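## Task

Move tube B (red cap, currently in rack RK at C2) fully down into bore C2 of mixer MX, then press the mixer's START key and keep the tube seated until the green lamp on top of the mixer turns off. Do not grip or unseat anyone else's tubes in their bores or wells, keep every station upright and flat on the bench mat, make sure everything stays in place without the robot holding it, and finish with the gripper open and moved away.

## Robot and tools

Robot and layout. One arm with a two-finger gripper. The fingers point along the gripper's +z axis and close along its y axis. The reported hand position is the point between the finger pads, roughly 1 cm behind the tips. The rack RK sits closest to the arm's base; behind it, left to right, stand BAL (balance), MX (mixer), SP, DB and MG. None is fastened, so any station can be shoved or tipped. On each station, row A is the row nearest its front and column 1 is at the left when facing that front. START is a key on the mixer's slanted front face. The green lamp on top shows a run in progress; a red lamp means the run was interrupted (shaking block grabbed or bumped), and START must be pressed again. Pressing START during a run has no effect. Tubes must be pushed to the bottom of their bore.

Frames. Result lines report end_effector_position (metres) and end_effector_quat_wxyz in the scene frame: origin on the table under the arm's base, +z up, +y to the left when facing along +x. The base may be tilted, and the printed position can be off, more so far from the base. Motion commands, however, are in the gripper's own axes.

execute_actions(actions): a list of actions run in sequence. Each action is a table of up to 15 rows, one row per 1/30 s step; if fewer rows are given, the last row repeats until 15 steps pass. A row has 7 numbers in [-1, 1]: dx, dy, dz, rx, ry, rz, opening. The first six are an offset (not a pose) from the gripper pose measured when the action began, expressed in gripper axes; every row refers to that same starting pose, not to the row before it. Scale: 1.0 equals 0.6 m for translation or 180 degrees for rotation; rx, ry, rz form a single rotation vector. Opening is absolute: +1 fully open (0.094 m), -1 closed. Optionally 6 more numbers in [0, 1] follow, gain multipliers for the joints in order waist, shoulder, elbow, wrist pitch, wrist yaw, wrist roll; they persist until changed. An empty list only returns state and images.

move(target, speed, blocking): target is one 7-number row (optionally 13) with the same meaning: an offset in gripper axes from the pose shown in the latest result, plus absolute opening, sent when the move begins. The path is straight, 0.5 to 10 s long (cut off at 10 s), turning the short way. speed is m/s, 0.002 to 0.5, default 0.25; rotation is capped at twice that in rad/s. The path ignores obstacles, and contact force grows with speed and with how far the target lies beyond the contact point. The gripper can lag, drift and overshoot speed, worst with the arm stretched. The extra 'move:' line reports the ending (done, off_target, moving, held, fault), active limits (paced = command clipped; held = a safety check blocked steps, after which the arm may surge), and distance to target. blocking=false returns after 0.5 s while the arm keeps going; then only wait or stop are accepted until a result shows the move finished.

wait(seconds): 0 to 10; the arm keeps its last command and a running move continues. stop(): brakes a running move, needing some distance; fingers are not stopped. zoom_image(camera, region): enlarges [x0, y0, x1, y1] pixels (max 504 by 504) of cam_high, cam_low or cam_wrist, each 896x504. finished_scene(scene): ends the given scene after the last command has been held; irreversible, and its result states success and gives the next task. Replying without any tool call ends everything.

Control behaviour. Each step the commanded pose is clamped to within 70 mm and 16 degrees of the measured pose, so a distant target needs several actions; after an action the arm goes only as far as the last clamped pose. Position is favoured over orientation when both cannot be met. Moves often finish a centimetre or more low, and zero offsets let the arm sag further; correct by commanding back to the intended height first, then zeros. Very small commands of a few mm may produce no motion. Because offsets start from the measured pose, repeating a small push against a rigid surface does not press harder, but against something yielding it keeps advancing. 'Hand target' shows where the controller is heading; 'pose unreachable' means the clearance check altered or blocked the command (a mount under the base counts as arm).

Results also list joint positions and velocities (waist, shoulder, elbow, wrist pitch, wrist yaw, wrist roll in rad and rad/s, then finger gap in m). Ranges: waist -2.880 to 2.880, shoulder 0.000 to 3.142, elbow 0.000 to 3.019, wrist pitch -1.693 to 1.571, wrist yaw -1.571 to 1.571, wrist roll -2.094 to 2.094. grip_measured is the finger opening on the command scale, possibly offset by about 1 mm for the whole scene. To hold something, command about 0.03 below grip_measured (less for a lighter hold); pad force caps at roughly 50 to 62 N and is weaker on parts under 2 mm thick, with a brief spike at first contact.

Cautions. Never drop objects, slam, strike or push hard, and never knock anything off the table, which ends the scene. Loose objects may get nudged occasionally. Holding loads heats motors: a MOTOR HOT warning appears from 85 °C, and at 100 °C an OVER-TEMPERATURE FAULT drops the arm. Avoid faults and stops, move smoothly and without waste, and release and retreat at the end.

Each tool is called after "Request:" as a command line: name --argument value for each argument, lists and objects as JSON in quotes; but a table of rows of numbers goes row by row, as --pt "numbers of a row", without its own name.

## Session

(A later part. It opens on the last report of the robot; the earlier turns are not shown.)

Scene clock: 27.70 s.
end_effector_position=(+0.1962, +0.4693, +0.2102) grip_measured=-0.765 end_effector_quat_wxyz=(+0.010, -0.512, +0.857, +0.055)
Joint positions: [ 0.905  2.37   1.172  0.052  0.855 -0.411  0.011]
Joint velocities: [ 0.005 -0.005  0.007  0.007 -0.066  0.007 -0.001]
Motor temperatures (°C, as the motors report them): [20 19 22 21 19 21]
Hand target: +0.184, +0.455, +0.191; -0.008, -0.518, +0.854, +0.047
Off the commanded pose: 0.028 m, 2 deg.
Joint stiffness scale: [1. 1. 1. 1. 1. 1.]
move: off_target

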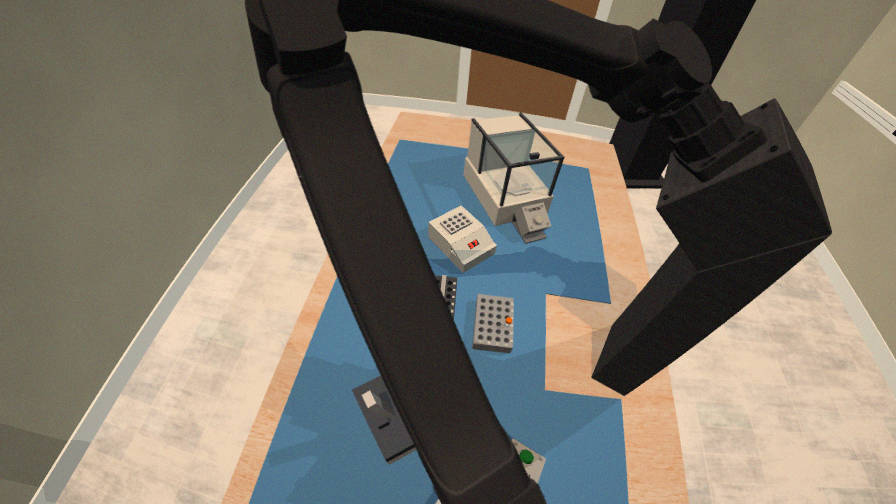

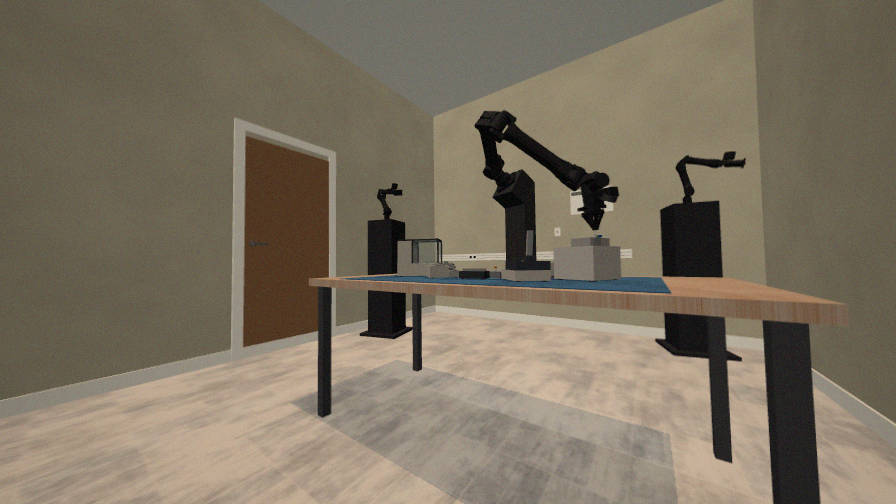

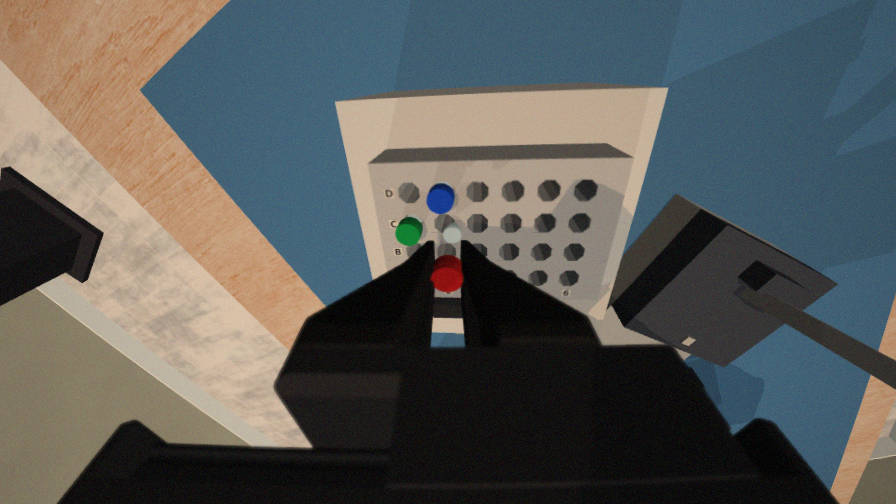

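Need y +6 mm, x +8 mm at same height.

Request:
move --target '[0.03,0.022,0,0,0.006,0,-0.78]' --speed 0.04

Request:
zoom_image --camera "cam_wrist" --region '[350,140,550,300]'

Scene clock: 30.00 s.
end_effector_position=(+0.1866, +0.4595, +0.2100) grip_measured=-0.765 end_effector_quat_wxyz=(+0.003, -0.513, +0.857, +0.050)
Joint positions: [ 0.905  2.37   1.148  0.053  0.862 -0.395  0.011]
Joint velocities: [-0.005 -0.024 -0.002  0.002 -0.066 -0.037 -0.001]
Motor temperatures (°C, as the motors report them): [20 19 22 21 19 21]
Hand target: +0.176, +0.459, +0.210; +0.002, -0.513, +0.857, +0.050
Off the commanded pose: 0.011 m, 0 deg.
Joint stiffness scale: [1. 1. 1. 1. 1. 1.]
move: off_target

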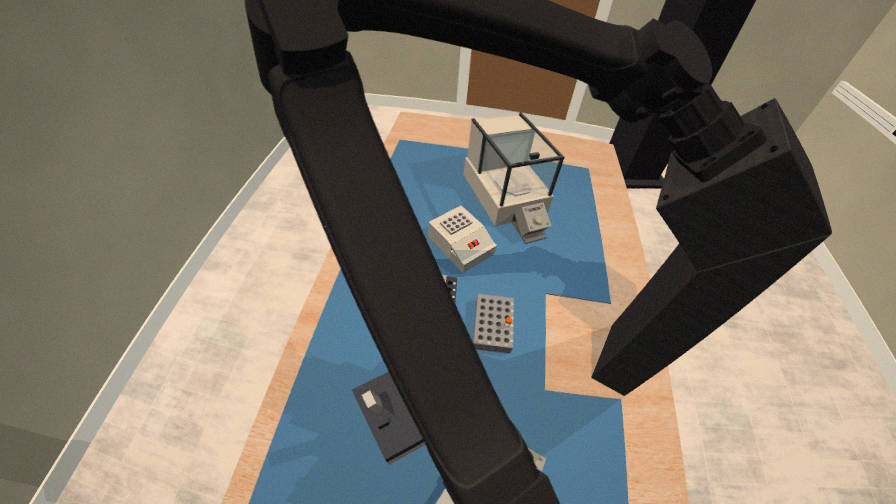

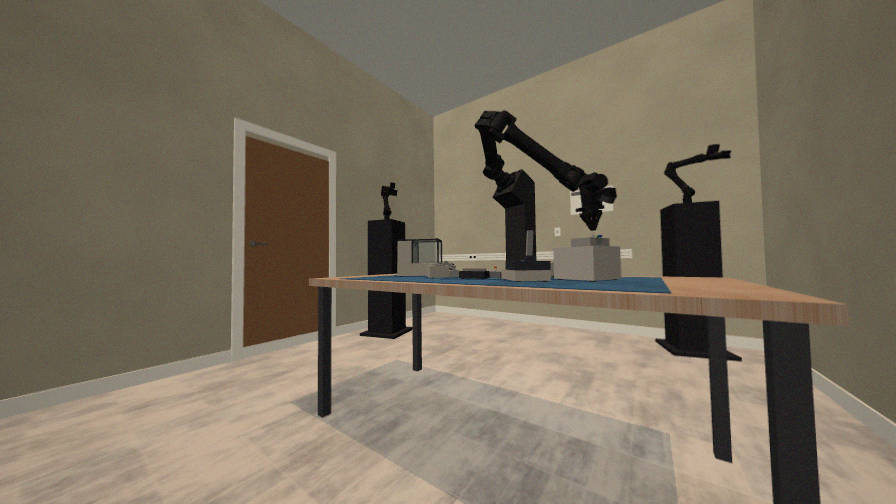

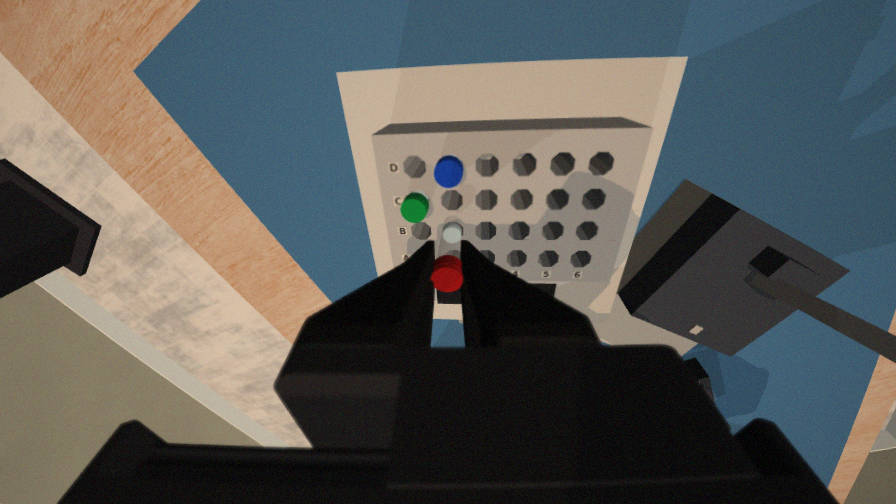

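Region (350, 140, 550, 300) of cam_wrist's 896x504 image, scaled by 2.520, with more detail than that image has; it fills the top 403 rows of this view, and the rest is white.

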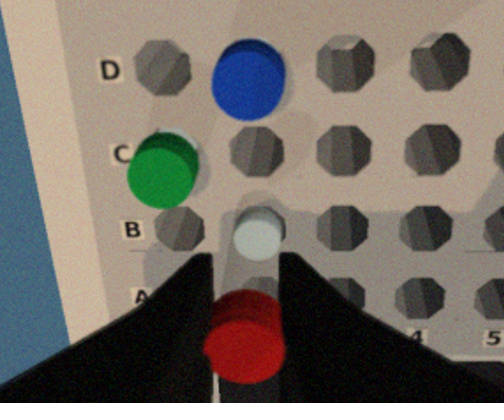

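Descent drifts forward naturally.

Request:
move --target '[0.004,0.008,0.042,0,0,0,-0.78]' --speed 0.03

Scene clock: 32.63 s.
end_effector_position=(+0.1857, +0.4705, +0.2053) grip_measured=-0.765 end_effector_quat_wxyz=(+0.015, -0.512, +0.857, +0.058)
Joint positions: [ 0.905  2.394  1.164  0.103  0.85  -0.424  0.011]
Joint velocities: [-0.015 -0.015 -0.002 -0.022 -0.066 -0.007 -0.001]
Motor temperatures (°C, as the motors report them): [20 19 22 21 19 21]
Hand target: +0.180, +0.461, +0.186; +0.002, -0.513, +0.857, +0.050
Off the commanded pose: 0.023 m, 2 deg.
Joint stiffness scale: [1. 1. 1. 1. 1. 1.]
move: off_target

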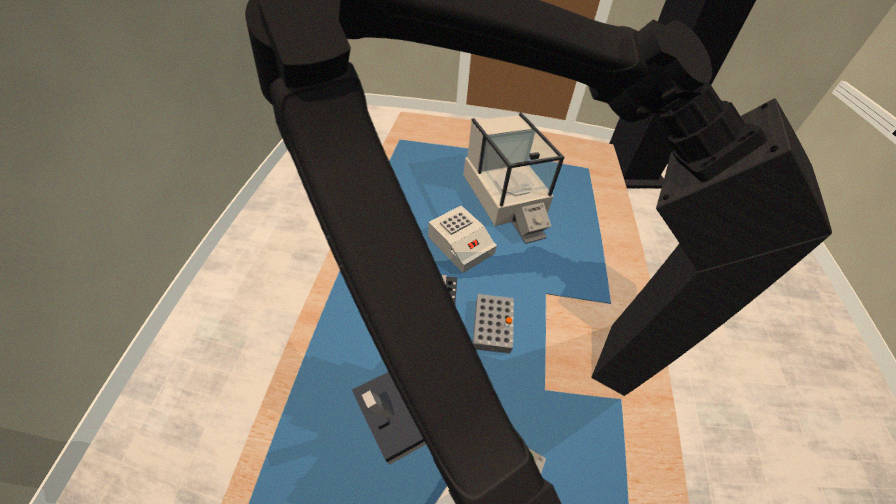

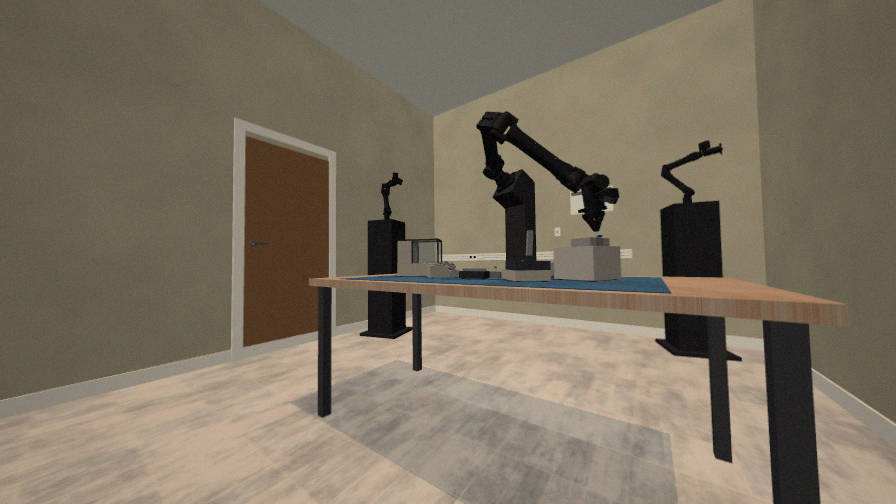

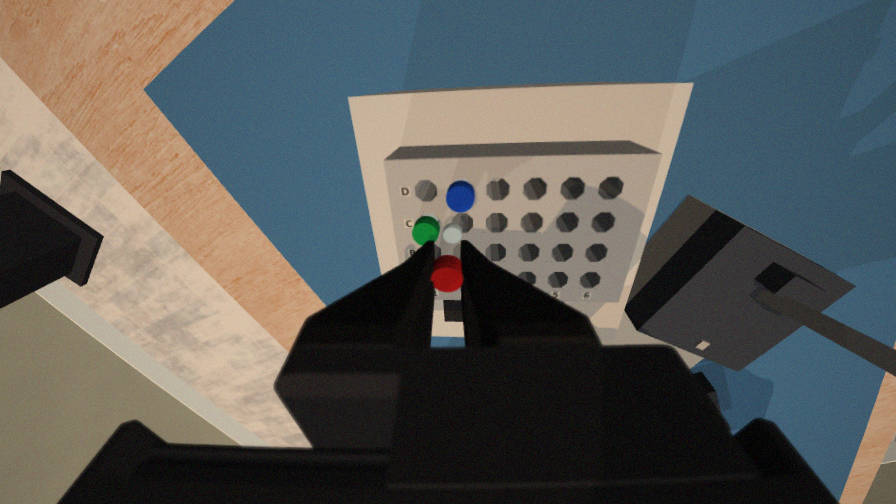

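Request:
move --target '[0.03,-0.02,0.045,0,0.009,0,-0.78]' --speed 0.05

Scene clock: 35.37 s.
end_effector_position=(+0.1880, +0.4737, +0.2048) grip_measured=-0.765 end_effector_quat_wxyz=(+0.024, -0.516, +0.854, +0.064)
Joint positions: [ 0.903  2.394  1.16   0.135  0.838 -0.458  0.011]
Joint velocities: [-0.005 -0.024  0.007  0.012  0.022  0.037 -0.   ]
Motor temperatures (°C, as the motors report them): [20 19 22 21 19 21]
Hand target: +0.186, +0.452, +0.178; +0.003, -0.513, +0.857, +0.051
Off the commanded pose: 0.036 m, 3 deg.
Joint stiffness scale: [1. 1. 1. 1. 1. 1.]
move: off_target

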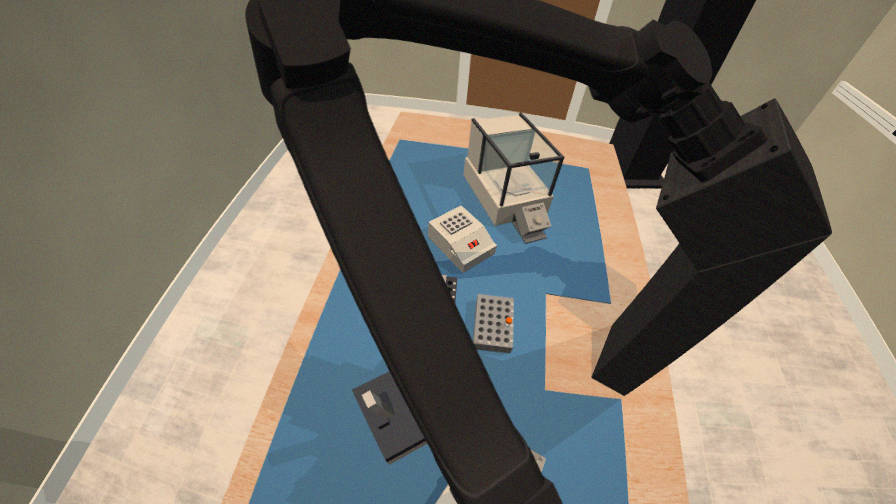

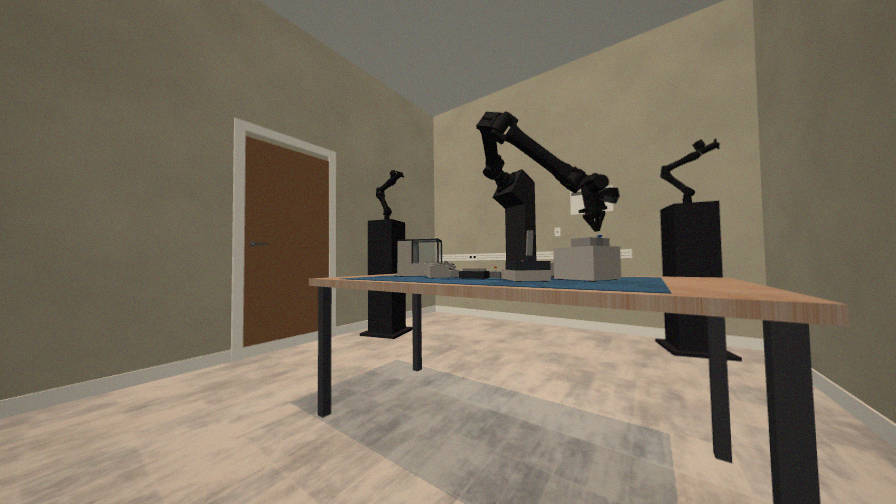

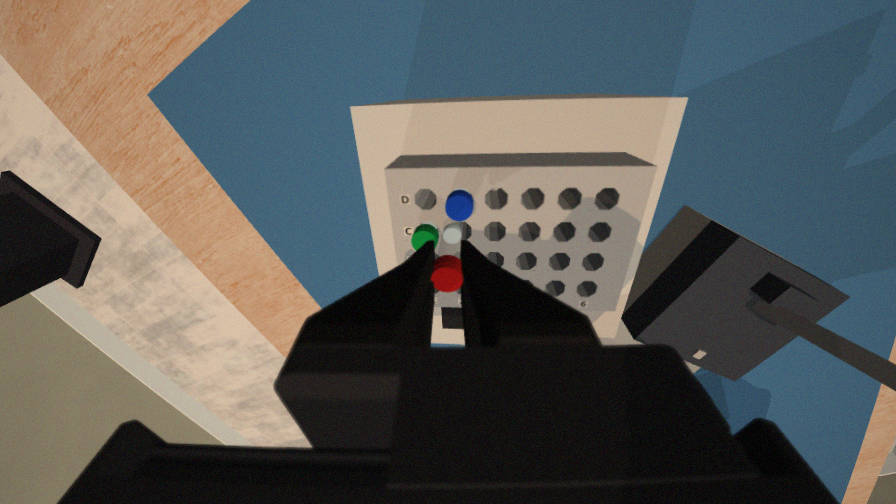

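Request:
move --target '[0.013,-0.008,0.004,0.009,0.015,0,-0.78]' --speed 0.03

Scene clock: 38.10 s.
end_effector_position=(+0.1894, +0.4680, +0.2042) grip_measured=-0.765 end_effector_quat_wxyz=(+0.016, -0.521, +0.852, +0.046)
Joint positions: [ 0.903  2.394  1.169  0.096  0.873 -0.444  0.011]
Joint velocities: [ 0.024 -0.005  0.017 -0.007  0.081 -0.007 -0.001]
Motor temperatures (°C, as the motors report them): [20 19 22 21 19 21]
Hand target: +0.189, +0.465, +0.201; +0.012, -0.517, +0.855, +0.040
Off the commanded pose: 0.004 m, 1 deg.
Joint stiffness scale: [1. 1. 1. 1. 1. 1.]
move: done

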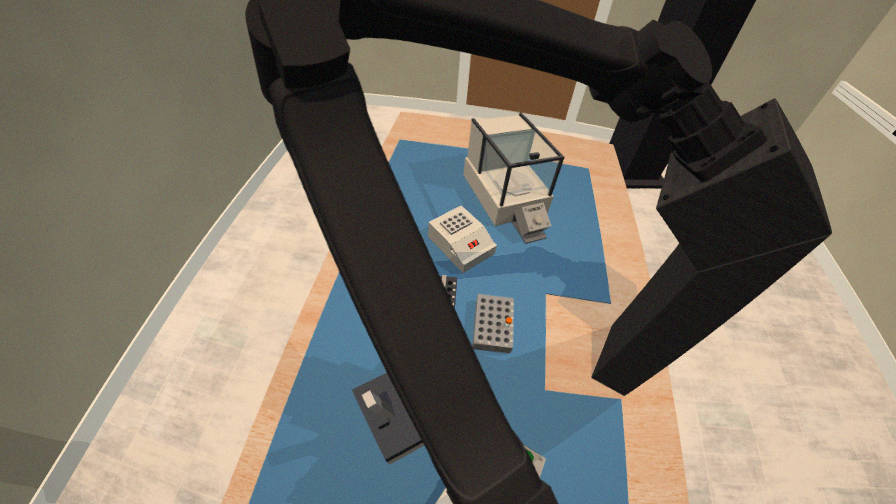

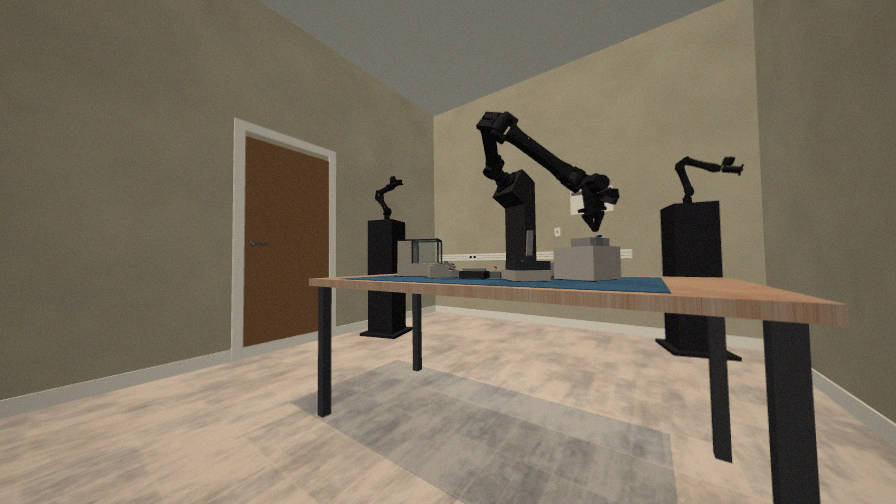

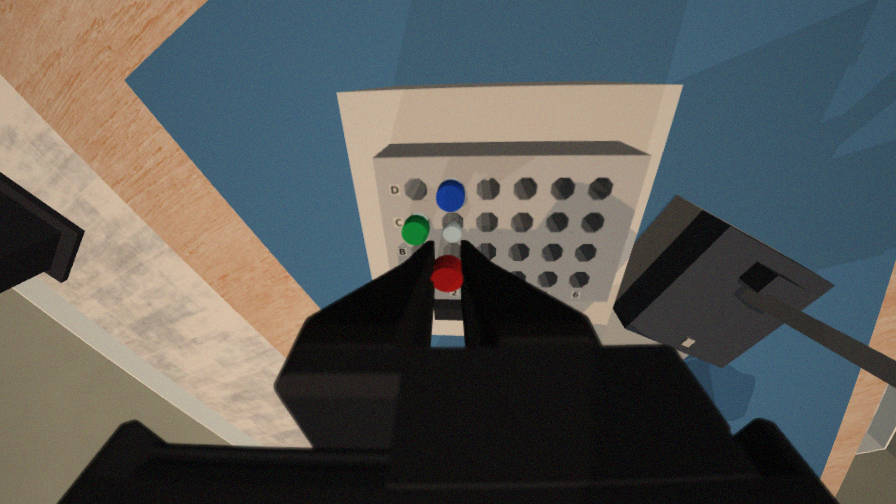

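Aligned. Waist-dominant descent.

Request:
move --target '[0.034,-0.016,0.048,0,0.016,0.003,-0.78]' --speed 0.04

Scene clock: 40.70 s.
end_effector_position=(+0.1899, +0.4674, +0.2012) grip_measured=-0.765 end_effector_quat_wxyz=(+0.014, -0.520, +0.853, +0.050)
Joint positions: [ 0.896  2.394  1.169  0.101  0.861 -0.45   0.011]
Joint velocities: [-0.015  0.005 -0.007  0.017 -0.051  0.066 -0.001]
Motor temperatures (°C, as the motors report them): [21 19 22 21 19 21]
Hand target: +0.187, +0.448, +0.175; -0.006, -0.518, +0.855, +0.033
Off the commanded pose: 0.034 m, 3 deg.
Joint stiffness scale: [1. 1. 1. 1. 1. 1.]
move: off_target

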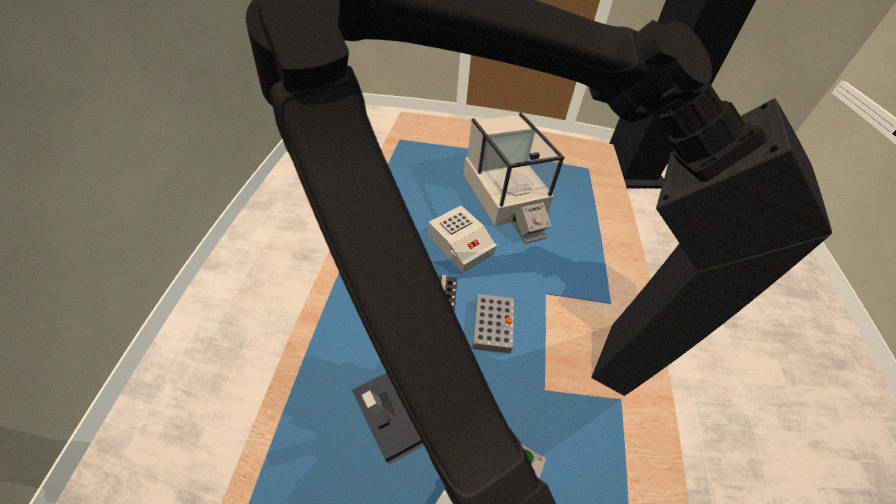

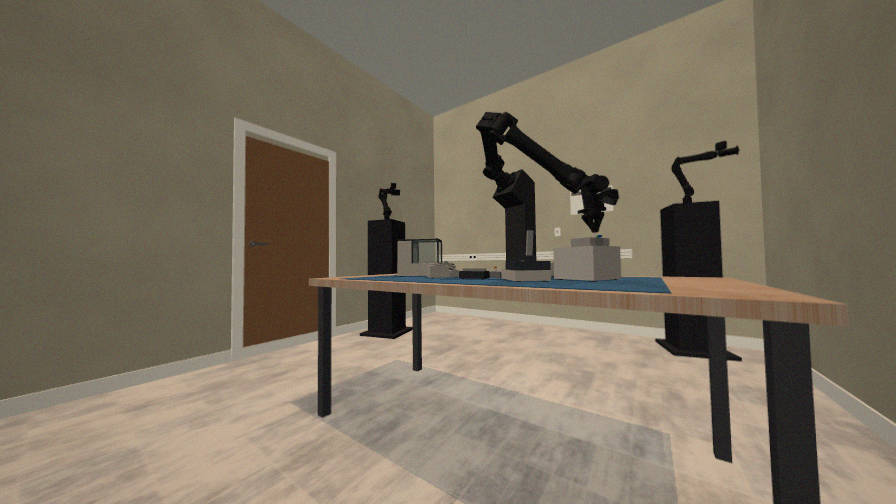

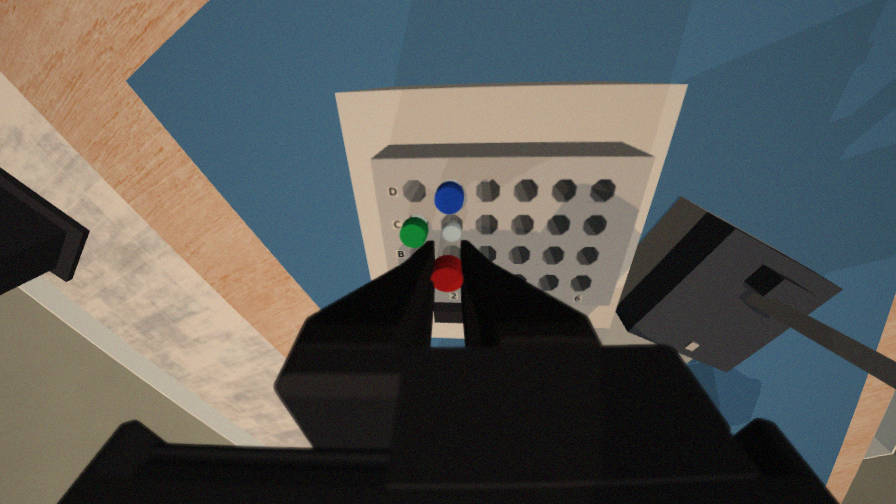

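Request:
move --target '[0.028,-0.008,0.055,0,0.012,0.003,-0.78]' --speed 0.04

Scene clock: 46.00 s.
end_effector_position=(+0.1899, +0.4688, +0.1919) grip_measured=-0.765 end_effector_quat_wxyz=(+0.015, -0.517, +0.854, +0.053)
Joint positions: [ 0.881  2.409  1.179  0.125  0.849 -0.467  0.011]
Joint velocities: [ 0.015 -0.005  0.012 -0.002  0.037 -0.051  0.   ]
Motor temperatures (°C, as the motors report them): [21 19 22 21 19 21]
Hand target: +0.185, +0.453, +0.168; -0.002, -0.517, +0.855, +0.040
Off the commanded pose: 0.030 m, 2 deg.
Joint stiffness scale: [1. 1. 1. 1. 1. 1.]
move: off_target

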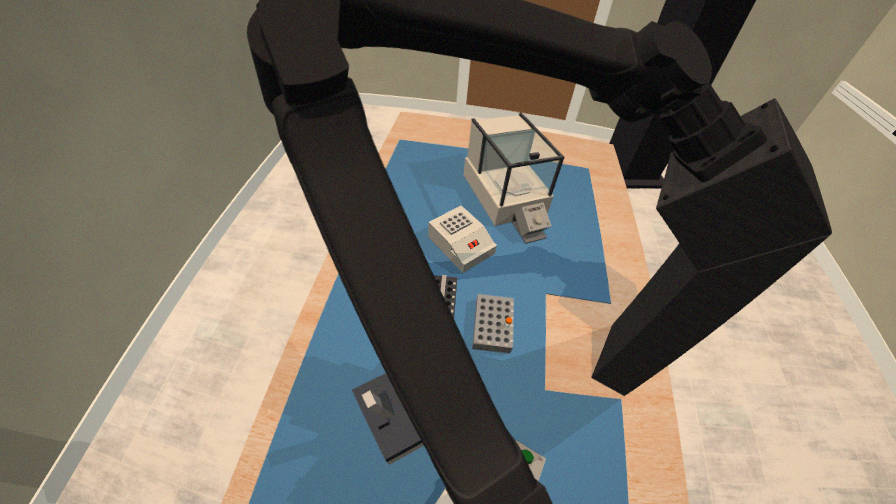

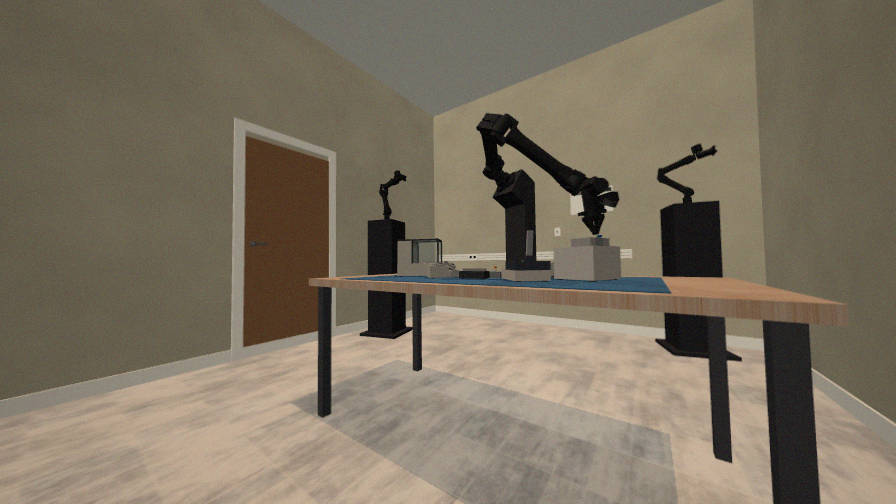

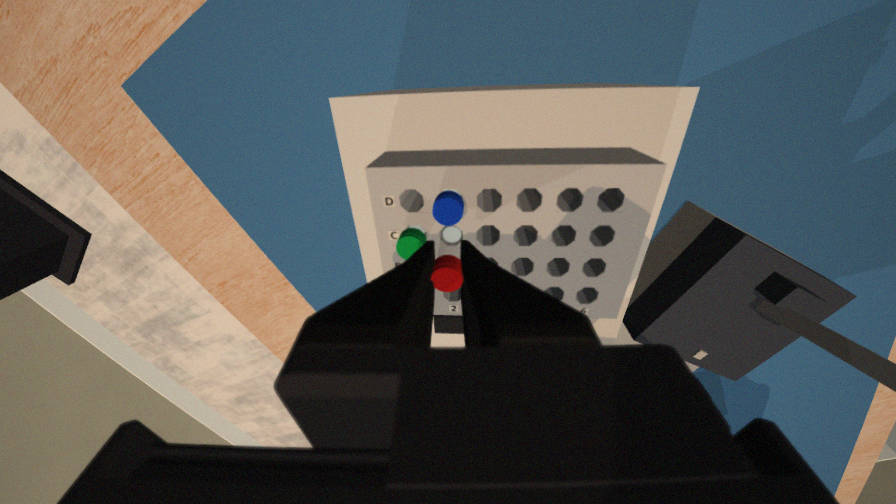

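Request:
move --target '[0,0,0,0,0,0,-0.62]'

Request:
move --target '[0,0,-0.025,0,0,0,-0.62]' --speed 0.04

Scene clock: 48.10 s.
end_effector_position=(+0.1899, +0.4689, +0.1919) grip_measured=-0.622 end_effector_quat_wxyz=(+0.015, -0.517, +0.854, +0.053)
Joint positions: [ 0.881  2.409  1.179  0.125  0.849 -0.468  0.018]
Joint velocities: [ 0.005 -0.005 -0.007 -0.017 -0.037 -0.007  0.   ]
Motor temperatures (°C, as the motors report them): [21 19 22 21 19 21]
Hand target: +0.190, +0.469, +0.192; +0.015, -0.517, +0.854, +0.053
Off the commanded pose: 0.000 m, 0 deg.
Joint stiffness scale: [1. 1. 1. 1. 1. 1.]
move: done

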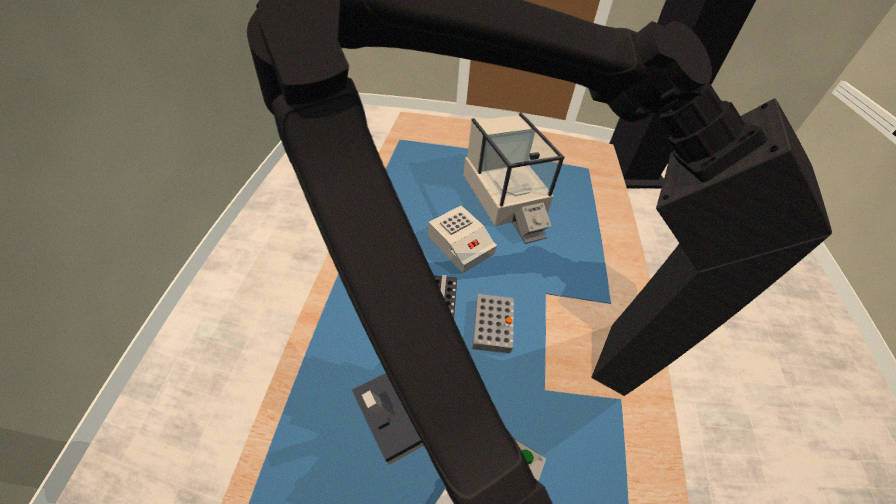

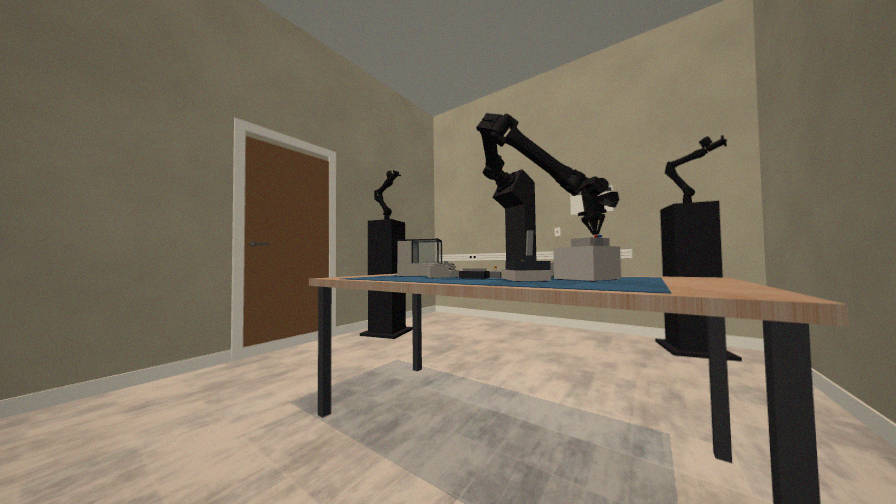

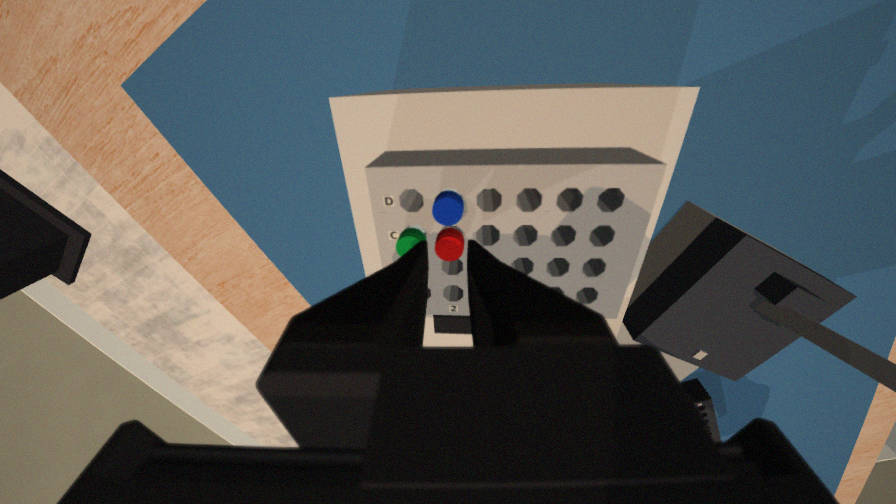

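Scene clock: 48.93 s.
end_effector_position=(+0.1878, +0.4618, +0.1940) grip_measured=-0.622 end_effector_quat_wxyz=(+0.008, -0.519, +0.854, +0.049)
Joint positions: [ 0.881  2.398  1.165  0.105  0.855 -0.453  0.018]
Joint velocities: [-0.005 -0.015  0.022 -0.017  0.051  0.022 -0.001]
Motor temperatures (°C, as the motors report them): [21 19 22 21 19 21]
Hand target: +0.191, +0.467, +0.207; +0.016, -0.517, +0.854, +0.053
Off the commanded pose: 0.014 m, 1 deg.
Joint stiffness scale: [1. 1. 1. 1. 1. 1.]
move: off_target

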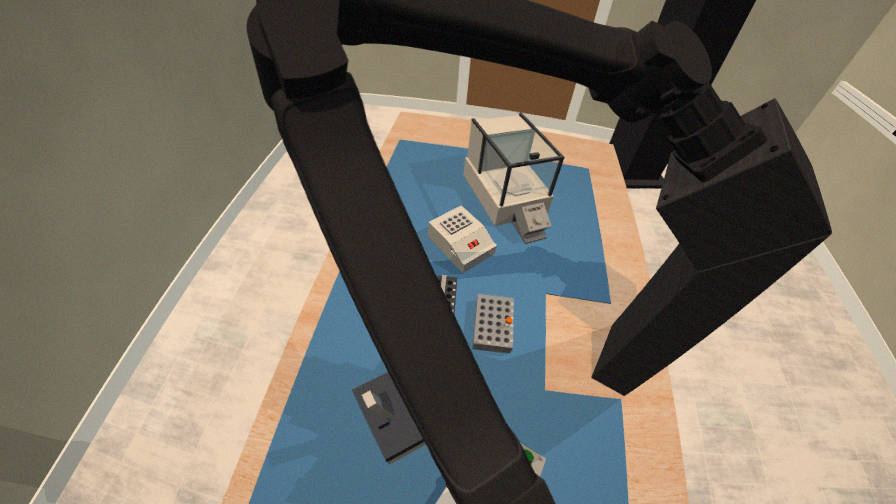

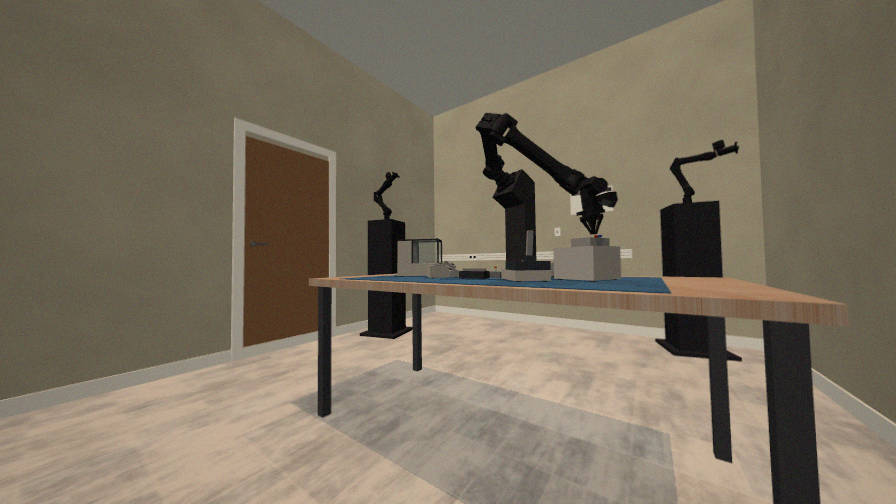

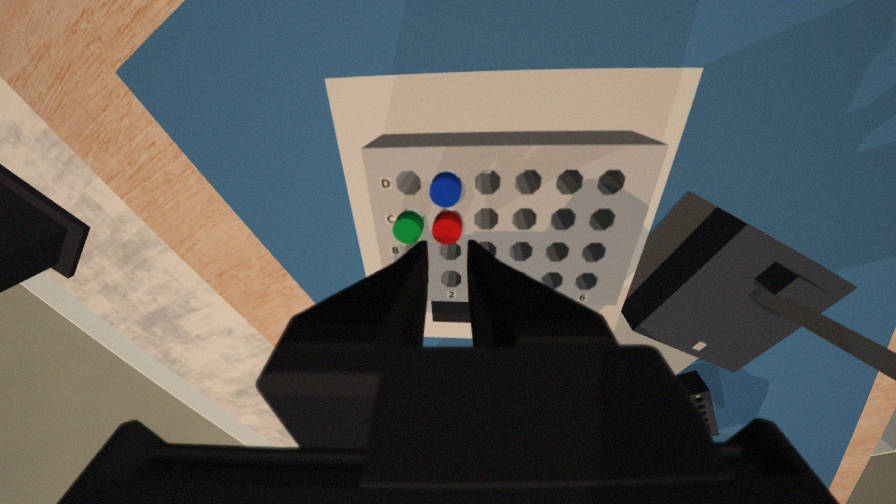

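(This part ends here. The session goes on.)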